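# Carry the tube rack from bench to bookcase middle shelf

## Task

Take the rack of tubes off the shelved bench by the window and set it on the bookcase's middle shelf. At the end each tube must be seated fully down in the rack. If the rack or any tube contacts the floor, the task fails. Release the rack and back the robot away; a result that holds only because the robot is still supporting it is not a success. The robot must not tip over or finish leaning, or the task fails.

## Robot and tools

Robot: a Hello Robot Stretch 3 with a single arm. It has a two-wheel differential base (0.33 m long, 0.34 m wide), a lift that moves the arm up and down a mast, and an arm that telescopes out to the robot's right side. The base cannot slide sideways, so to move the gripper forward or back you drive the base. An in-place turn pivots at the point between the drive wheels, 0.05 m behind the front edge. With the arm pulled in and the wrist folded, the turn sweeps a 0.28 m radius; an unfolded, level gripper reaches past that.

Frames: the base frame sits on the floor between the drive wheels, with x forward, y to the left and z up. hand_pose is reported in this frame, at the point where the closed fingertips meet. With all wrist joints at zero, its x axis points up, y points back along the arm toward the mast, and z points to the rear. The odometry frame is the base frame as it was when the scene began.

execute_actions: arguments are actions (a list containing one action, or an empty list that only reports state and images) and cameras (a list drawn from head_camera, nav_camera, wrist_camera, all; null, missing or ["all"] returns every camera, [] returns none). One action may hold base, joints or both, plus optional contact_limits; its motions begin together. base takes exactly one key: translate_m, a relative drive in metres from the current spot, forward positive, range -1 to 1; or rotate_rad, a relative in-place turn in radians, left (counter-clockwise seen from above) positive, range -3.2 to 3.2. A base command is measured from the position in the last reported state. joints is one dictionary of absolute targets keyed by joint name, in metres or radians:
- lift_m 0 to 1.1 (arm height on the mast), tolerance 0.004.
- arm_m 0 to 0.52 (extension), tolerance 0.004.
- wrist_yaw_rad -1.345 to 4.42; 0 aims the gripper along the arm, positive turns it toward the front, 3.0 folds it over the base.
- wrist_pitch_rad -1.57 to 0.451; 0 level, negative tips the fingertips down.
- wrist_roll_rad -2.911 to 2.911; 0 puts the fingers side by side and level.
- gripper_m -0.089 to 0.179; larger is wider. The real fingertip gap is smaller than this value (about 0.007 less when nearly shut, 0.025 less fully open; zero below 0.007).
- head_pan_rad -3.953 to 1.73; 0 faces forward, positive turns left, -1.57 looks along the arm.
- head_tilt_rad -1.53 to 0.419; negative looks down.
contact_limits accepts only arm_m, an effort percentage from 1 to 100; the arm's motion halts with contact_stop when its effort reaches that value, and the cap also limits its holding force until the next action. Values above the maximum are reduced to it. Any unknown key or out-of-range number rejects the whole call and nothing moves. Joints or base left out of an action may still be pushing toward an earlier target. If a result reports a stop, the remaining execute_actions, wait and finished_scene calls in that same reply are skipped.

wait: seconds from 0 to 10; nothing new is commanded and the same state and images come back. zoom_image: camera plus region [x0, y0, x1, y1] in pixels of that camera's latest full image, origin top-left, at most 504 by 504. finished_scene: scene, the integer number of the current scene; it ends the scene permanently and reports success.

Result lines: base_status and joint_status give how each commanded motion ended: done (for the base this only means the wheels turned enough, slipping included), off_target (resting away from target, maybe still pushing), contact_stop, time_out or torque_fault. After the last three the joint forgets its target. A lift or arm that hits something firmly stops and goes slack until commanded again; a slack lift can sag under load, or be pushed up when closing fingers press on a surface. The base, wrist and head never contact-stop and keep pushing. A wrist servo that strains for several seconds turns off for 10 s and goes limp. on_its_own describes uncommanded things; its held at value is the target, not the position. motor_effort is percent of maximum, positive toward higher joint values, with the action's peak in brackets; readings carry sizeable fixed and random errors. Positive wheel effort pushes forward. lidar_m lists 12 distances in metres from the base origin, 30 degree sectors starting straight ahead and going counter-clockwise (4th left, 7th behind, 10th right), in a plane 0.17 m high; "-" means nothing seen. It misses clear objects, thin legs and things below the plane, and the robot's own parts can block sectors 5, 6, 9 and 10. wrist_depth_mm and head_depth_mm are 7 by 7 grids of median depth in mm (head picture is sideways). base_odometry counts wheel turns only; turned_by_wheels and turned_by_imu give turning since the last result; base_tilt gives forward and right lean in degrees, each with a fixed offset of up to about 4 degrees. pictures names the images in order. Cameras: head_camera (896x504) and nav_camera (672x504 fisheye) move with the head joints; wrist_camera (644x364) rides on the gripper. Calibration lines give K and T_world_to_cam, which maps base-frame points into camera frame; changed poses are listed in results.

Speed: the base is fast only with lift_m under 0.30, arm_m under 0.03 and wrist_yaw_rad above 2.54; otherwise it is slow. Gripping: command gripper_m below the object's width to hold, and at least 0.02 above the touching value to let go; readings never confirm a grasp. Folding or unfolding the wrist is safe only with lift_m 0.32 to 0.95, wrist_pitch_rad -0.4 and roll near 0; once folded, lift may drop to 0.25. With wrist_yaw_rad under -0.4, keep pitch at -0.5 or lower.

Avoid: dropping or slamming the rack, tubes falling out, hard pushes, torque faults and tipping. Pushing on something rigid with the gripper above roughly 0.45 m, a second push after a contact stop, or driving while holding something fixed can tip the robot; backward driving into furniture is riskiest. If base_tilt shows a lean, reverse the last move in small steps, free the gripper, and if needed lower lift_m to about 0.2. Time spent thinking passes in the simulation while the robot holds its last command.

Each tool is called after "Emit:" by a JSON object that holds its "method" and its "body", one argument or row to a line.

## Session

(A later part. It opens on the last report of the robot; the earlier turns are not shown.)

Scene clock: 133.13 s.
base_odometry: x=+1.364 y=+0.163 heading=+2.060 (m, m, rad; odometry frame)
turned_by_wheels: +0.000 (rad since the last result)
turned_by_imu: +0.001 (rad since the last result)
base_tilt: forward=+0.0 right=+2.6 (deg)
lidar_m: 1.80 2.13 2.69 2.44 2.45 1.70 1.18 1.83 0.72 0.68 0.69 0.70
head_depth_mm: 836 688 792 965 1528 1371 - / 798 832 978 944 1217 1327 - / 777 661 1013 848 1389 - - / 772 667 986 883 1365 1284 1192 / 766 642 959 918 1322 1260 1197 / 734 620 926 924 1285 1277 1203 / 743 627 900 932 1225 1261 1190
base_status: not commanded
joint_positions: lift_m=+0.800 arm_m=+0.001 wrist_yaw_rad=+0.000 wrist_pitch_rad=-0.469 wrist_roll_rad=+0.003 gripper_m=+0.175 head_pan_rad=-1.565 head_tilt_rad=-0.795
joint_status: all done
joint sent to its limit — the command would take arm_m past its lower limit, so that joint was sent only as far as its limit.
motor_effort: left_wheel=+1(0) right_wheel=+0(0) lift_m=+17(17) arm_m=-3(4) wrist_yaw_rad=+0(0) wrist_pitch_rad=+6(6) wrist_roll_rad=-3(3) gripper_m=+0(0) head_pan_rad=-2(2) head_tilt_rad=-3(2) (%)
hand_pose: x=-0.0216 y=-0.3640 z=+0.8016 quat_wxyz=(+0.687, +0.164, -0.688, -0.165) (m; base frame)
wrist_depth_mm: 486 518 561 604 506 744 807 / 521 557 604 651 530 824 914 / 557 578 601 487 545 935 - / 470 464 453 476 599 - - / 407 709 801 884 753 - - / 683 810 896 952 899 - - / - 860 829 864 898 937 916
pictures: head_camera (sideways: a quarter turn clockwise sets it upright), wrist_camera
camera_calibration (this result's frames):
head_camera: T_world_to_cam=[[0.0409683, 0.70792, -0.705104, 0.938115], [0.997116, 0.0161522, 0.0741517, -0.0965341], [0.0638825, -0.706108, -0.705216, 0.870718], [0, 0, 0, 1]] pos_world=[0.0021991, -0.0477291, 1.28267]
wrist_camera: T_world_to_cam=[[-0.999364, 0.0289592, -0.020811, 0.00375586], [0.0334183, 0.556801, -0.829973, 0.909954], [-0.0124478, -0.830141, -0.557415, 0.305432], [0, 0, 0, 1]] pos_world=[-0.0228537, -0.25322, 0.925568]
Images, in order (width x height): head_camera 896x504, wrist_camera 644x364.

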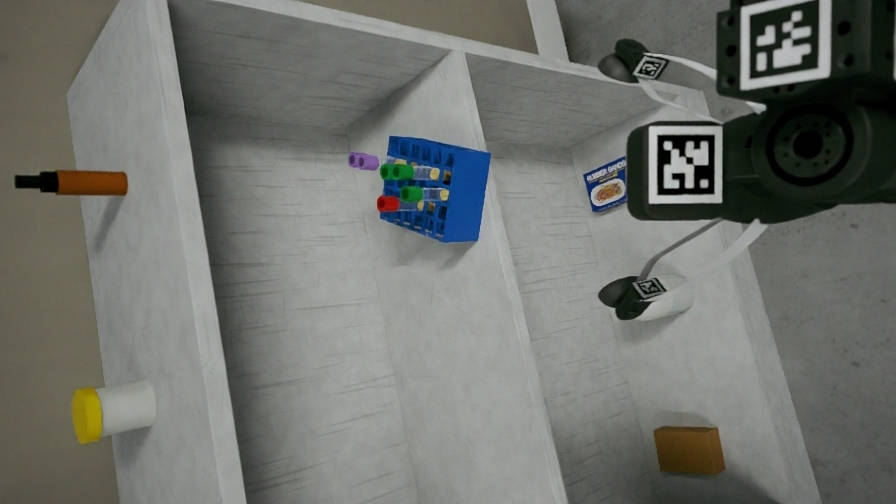

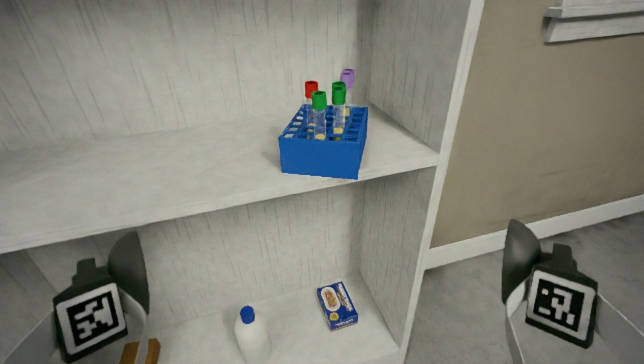

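At the edge; nudge it in.

Emit:
{"method": "execute_actions", "body": {
  "actions": [
    {"joints":{"gripper_m":0.03,"lift_m":0.705,"arm_m":0.2}}
  ],
  "cameras": []
}}

Emit:
{"method": "execute_actions", "body": {
  "actions": [
    {"joints":{"arm_m":0.3}}
  ],
  "cameras": []
}}

Emit:
{"method": "execute_actions", "body": {
  "actions": [
    {"joints":{"arm_m":0.05}}
  ],
  "cameras": ["head_camera","wrist_camera"]
}}

Scene clock: 135.97 s.
base_odometry: x=+1.364 y=+0.163 heading=+2.060 (m, m, rad; odometry frame)
turned_by_wheels: +0.000 (rad since the last result)
turned_by_imu: +0.000 (rad since the last result)
base_tilt: forward=+0.2 right=+2.8 (deg)
lidar_m: 1.79 2.13 2.68 2.44 2.44 1.70 1.18 1.83 0.72 0.68 0.69 0.71
head_depth_mm: 835 689 792 963 1560 - 1157 / 798 831 978 944 - 1298 1179 / 778 661 1011 843 - 1278 1186 / 773 668 989 887 1371 1283 1195 / 768 640 957 920 1320 1244 1197 / 737 621 929 926 1273 1273 1203 / 742 626 900 931 1228 1257 1185
base_status: not commanded
joint_positions: lift_m=+0.705 arm_m=+0.200 wrist_yaw_rad=+0.000 wrist_pitch_rad=-0.469 wrist_roll_rad=+0.003 gripper_m=+0.030 head_pan_rad=-1.565 head_tilt_rad=-0.795
joint_status: all done
motor_effort: left_wheel=+0(0) right_wheel=+0(0) lift_m=+17(18) arm_m=+2(1) wrist_yaw_rad=+1(0) wrist_pitch_rad=+6(6) wrist_roll_rad=-3(3) gripper_m=+0(85) head_pan_rad=-2(2) head_tilt_rad=-2(2) (%)
hand_pose: x=-0.0216 y=-0.5624 z=+0.7066 quat_wxyz=(+0.687, +0.164, -0.688, -0.165) (m; base frame)
wrist_depth_mm: 340 363 389 410 393 285 239 / 365 393 422 312 408 297 652 / 377 380 353 236 320 305 741 / 292 285 269 229 271 300 867 / 232 230 234 249 475 384 - / 207 553 599 716 469 934 974 / 559 621 722 729 664 833 840
pictures: none
No camera images: the call's "cameras" was empty. Leave "cameras" out to get every camera's image.

Scene clock: 137.93 s.
base_odometry: x=+1.364 y=+0.163 heading=+2.060 (m, m, rad; odometry frame)
turned_by_wheels: +0.000 (rad since the last result)
turned_by_imu: +0.000 (rad since the last result)
base_tilt: forward=+0.0 right=+2.7 (deg)
lidar_m: 1.79 2.13 2.68 2.44 2.45 1.70 1.18 1.83 0.72 0.68 0.69 0.71
head_depth_mm: 834 691 795 1287 1563 - 1155 / 797 833 977 951 1299 1307 1181 / 774 662 990 896 1378 1302 1186 / 775 667 984 886 1379 1284 1196 / 767 641 956 918 1321 1249 1200 / 738 620 932 925 1267 1274 1204 / 741 624 903 927 1223 1251 1188
base_status: not commanded
joint_positions: lift_m=+0.705 arm_m=+0.300 wrist_yaw_rad=+0.000 wrist_pitch_rad=-0.470 wrist_roll_rad=+0.003 gripper_m=+0.030 head_pan_rad=-1.565 head_tilt_rad=-0.795
joint_status: all done
motor_effort: left_wheel=+0(0) right_wheel=+0(0) lift_m=+18(17) arm_m=+2(2) wrist_yaw_rad=+1(0) wrist_pitch_rad=+6(6) wrist_roll_rad=-3(3) gripper_m=+0(1) head_pan_rad=-2(2) head_tilt_rad=-3(2) (%)
hand_pose: x=-0.0216 y=-0.6622 z=+0.7065 quat_wxyz=(+0.687, +0.164, -0.688, -0.165) (m; base frame)
wrist_depth_mm: 268 284 305 326 344 254 194 / 285 307 330 174 364 263 199 / 309 332 347 246 315 272 204 / 289 285 257 178 247 257 210 / 231 228 209 182 204 218 208 / 193 191 193 186 190 193 244 / 165 164 158 165 493 316 818
pictures: none
No camera images: the call's "cameras" was empty. Leave "cameras" out to get every camera's image.

Scene clock: 141.00 s.
base_odometry: x=+1.364 y=+0.163 heading=+2.060 (m, m, rad; odometry frame)
turned_by_wheels: +0.000 (rad since the last result)
turned_by_imu: +0.000 (rad since the last result)
base_tilt: forward=+0.2 right=+2.8 (deg)
lidar_m: 1.79 2.12 2.69 2.44 2.45 1.70 1.18 1.83 0.72 0.67 0.69 0.71
head_depth_mm: 834 690 792 965 1531 1388 - / 798 834 978 948 1220 1317 - / 774 660 989 878 1386 - - / 773 667 984 884 1380 1283 1191 / 765 643 960 920 1318 1251 1196 / 736 621 929 927 1275 1274 1205 / 742 625 902 933 1229 1257 1189
base_status: not commanded
joint_positions: lift_m=+0.705 arm_m=+0.050 wrist_yaw_rad=+0.000 wrist_pitch_rad=-0.470 wrist_roll_rad=+0.003 gripper_m=+0.030 head_pan_rad=-1.565 head_tilt_rad=-0.795
joint_status: all done
motor_effort: left_wheel=+0(1) right_wheel=+0(0) lift_m=+17(17) arm_m=-2(4) wrist_yaw_rad=+1(1) wrist_pitch_rad=+6(6) wrist_roll_rad=-3(3) gripper_m=+1(1) head_pan_rad=-2(2) head_tilt_rad=-3(2) (%)
hand_pose: x=-0.0216 y=-0.4129 z=+0.7065 quat_wxyz=(+0.687, +0.164, -0.688, -0.165) (m; base frame)
wrist_depth_mm: 454 476 515 537 486 683 761 / 480 506 534 393 484 772 853 / 391 381 375 396 416 873 976 / 321 597 658 733 588 986 - / 611 673 729 827 639 - - / 677 734 798 832 968 980 960 / 721 772 707 764 752 836 837
pictures: head_camera (sideways: a quarter turn clockwise sets it upright), wrist_camera
camera_calibration (this result's frames):
head_camera: T_world_to_cam=[[0.0409683, 0.70792, -0.705104, 0.938115], [0.997116, 0.0161522, 0.0741517, -0.0965341], [0.0638825, -0.706108, -0.705216, 0.870718], [0, 0, 0, 1]] pos_world=[0.0021991, -0.0477291, 1.28267]
wrist_camera: T_world_to_cam=[[-0.999359, 0.0292039, -0.0207072, 0.00315689], [0.0334721, 0.557034, -0.829815, 0.858239], [-0.0126992, -0.829976, -0.557654, 0.212162], [0, 0, 0, 1]] pos_world=[-0.0228779, -0.302071, 0.830558]
Images, in order (width x height): head_camera 896x504, wrist_camera 644x364.

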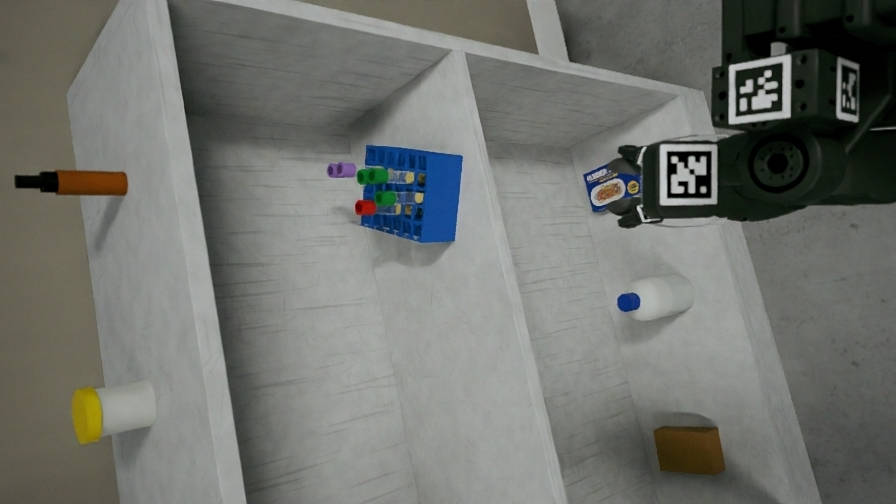

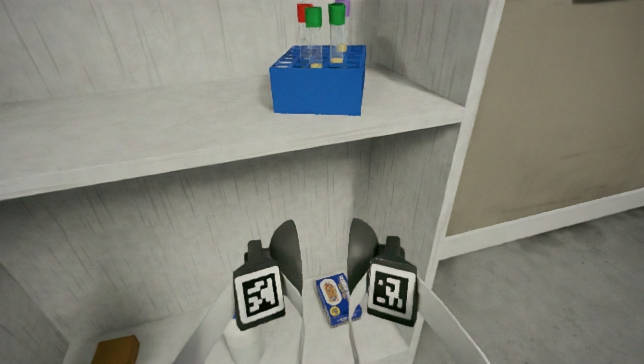

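Emit:
{"method": "finished_scene", "body": {
  "scene": 1
}}

The scene is finished: the task was done.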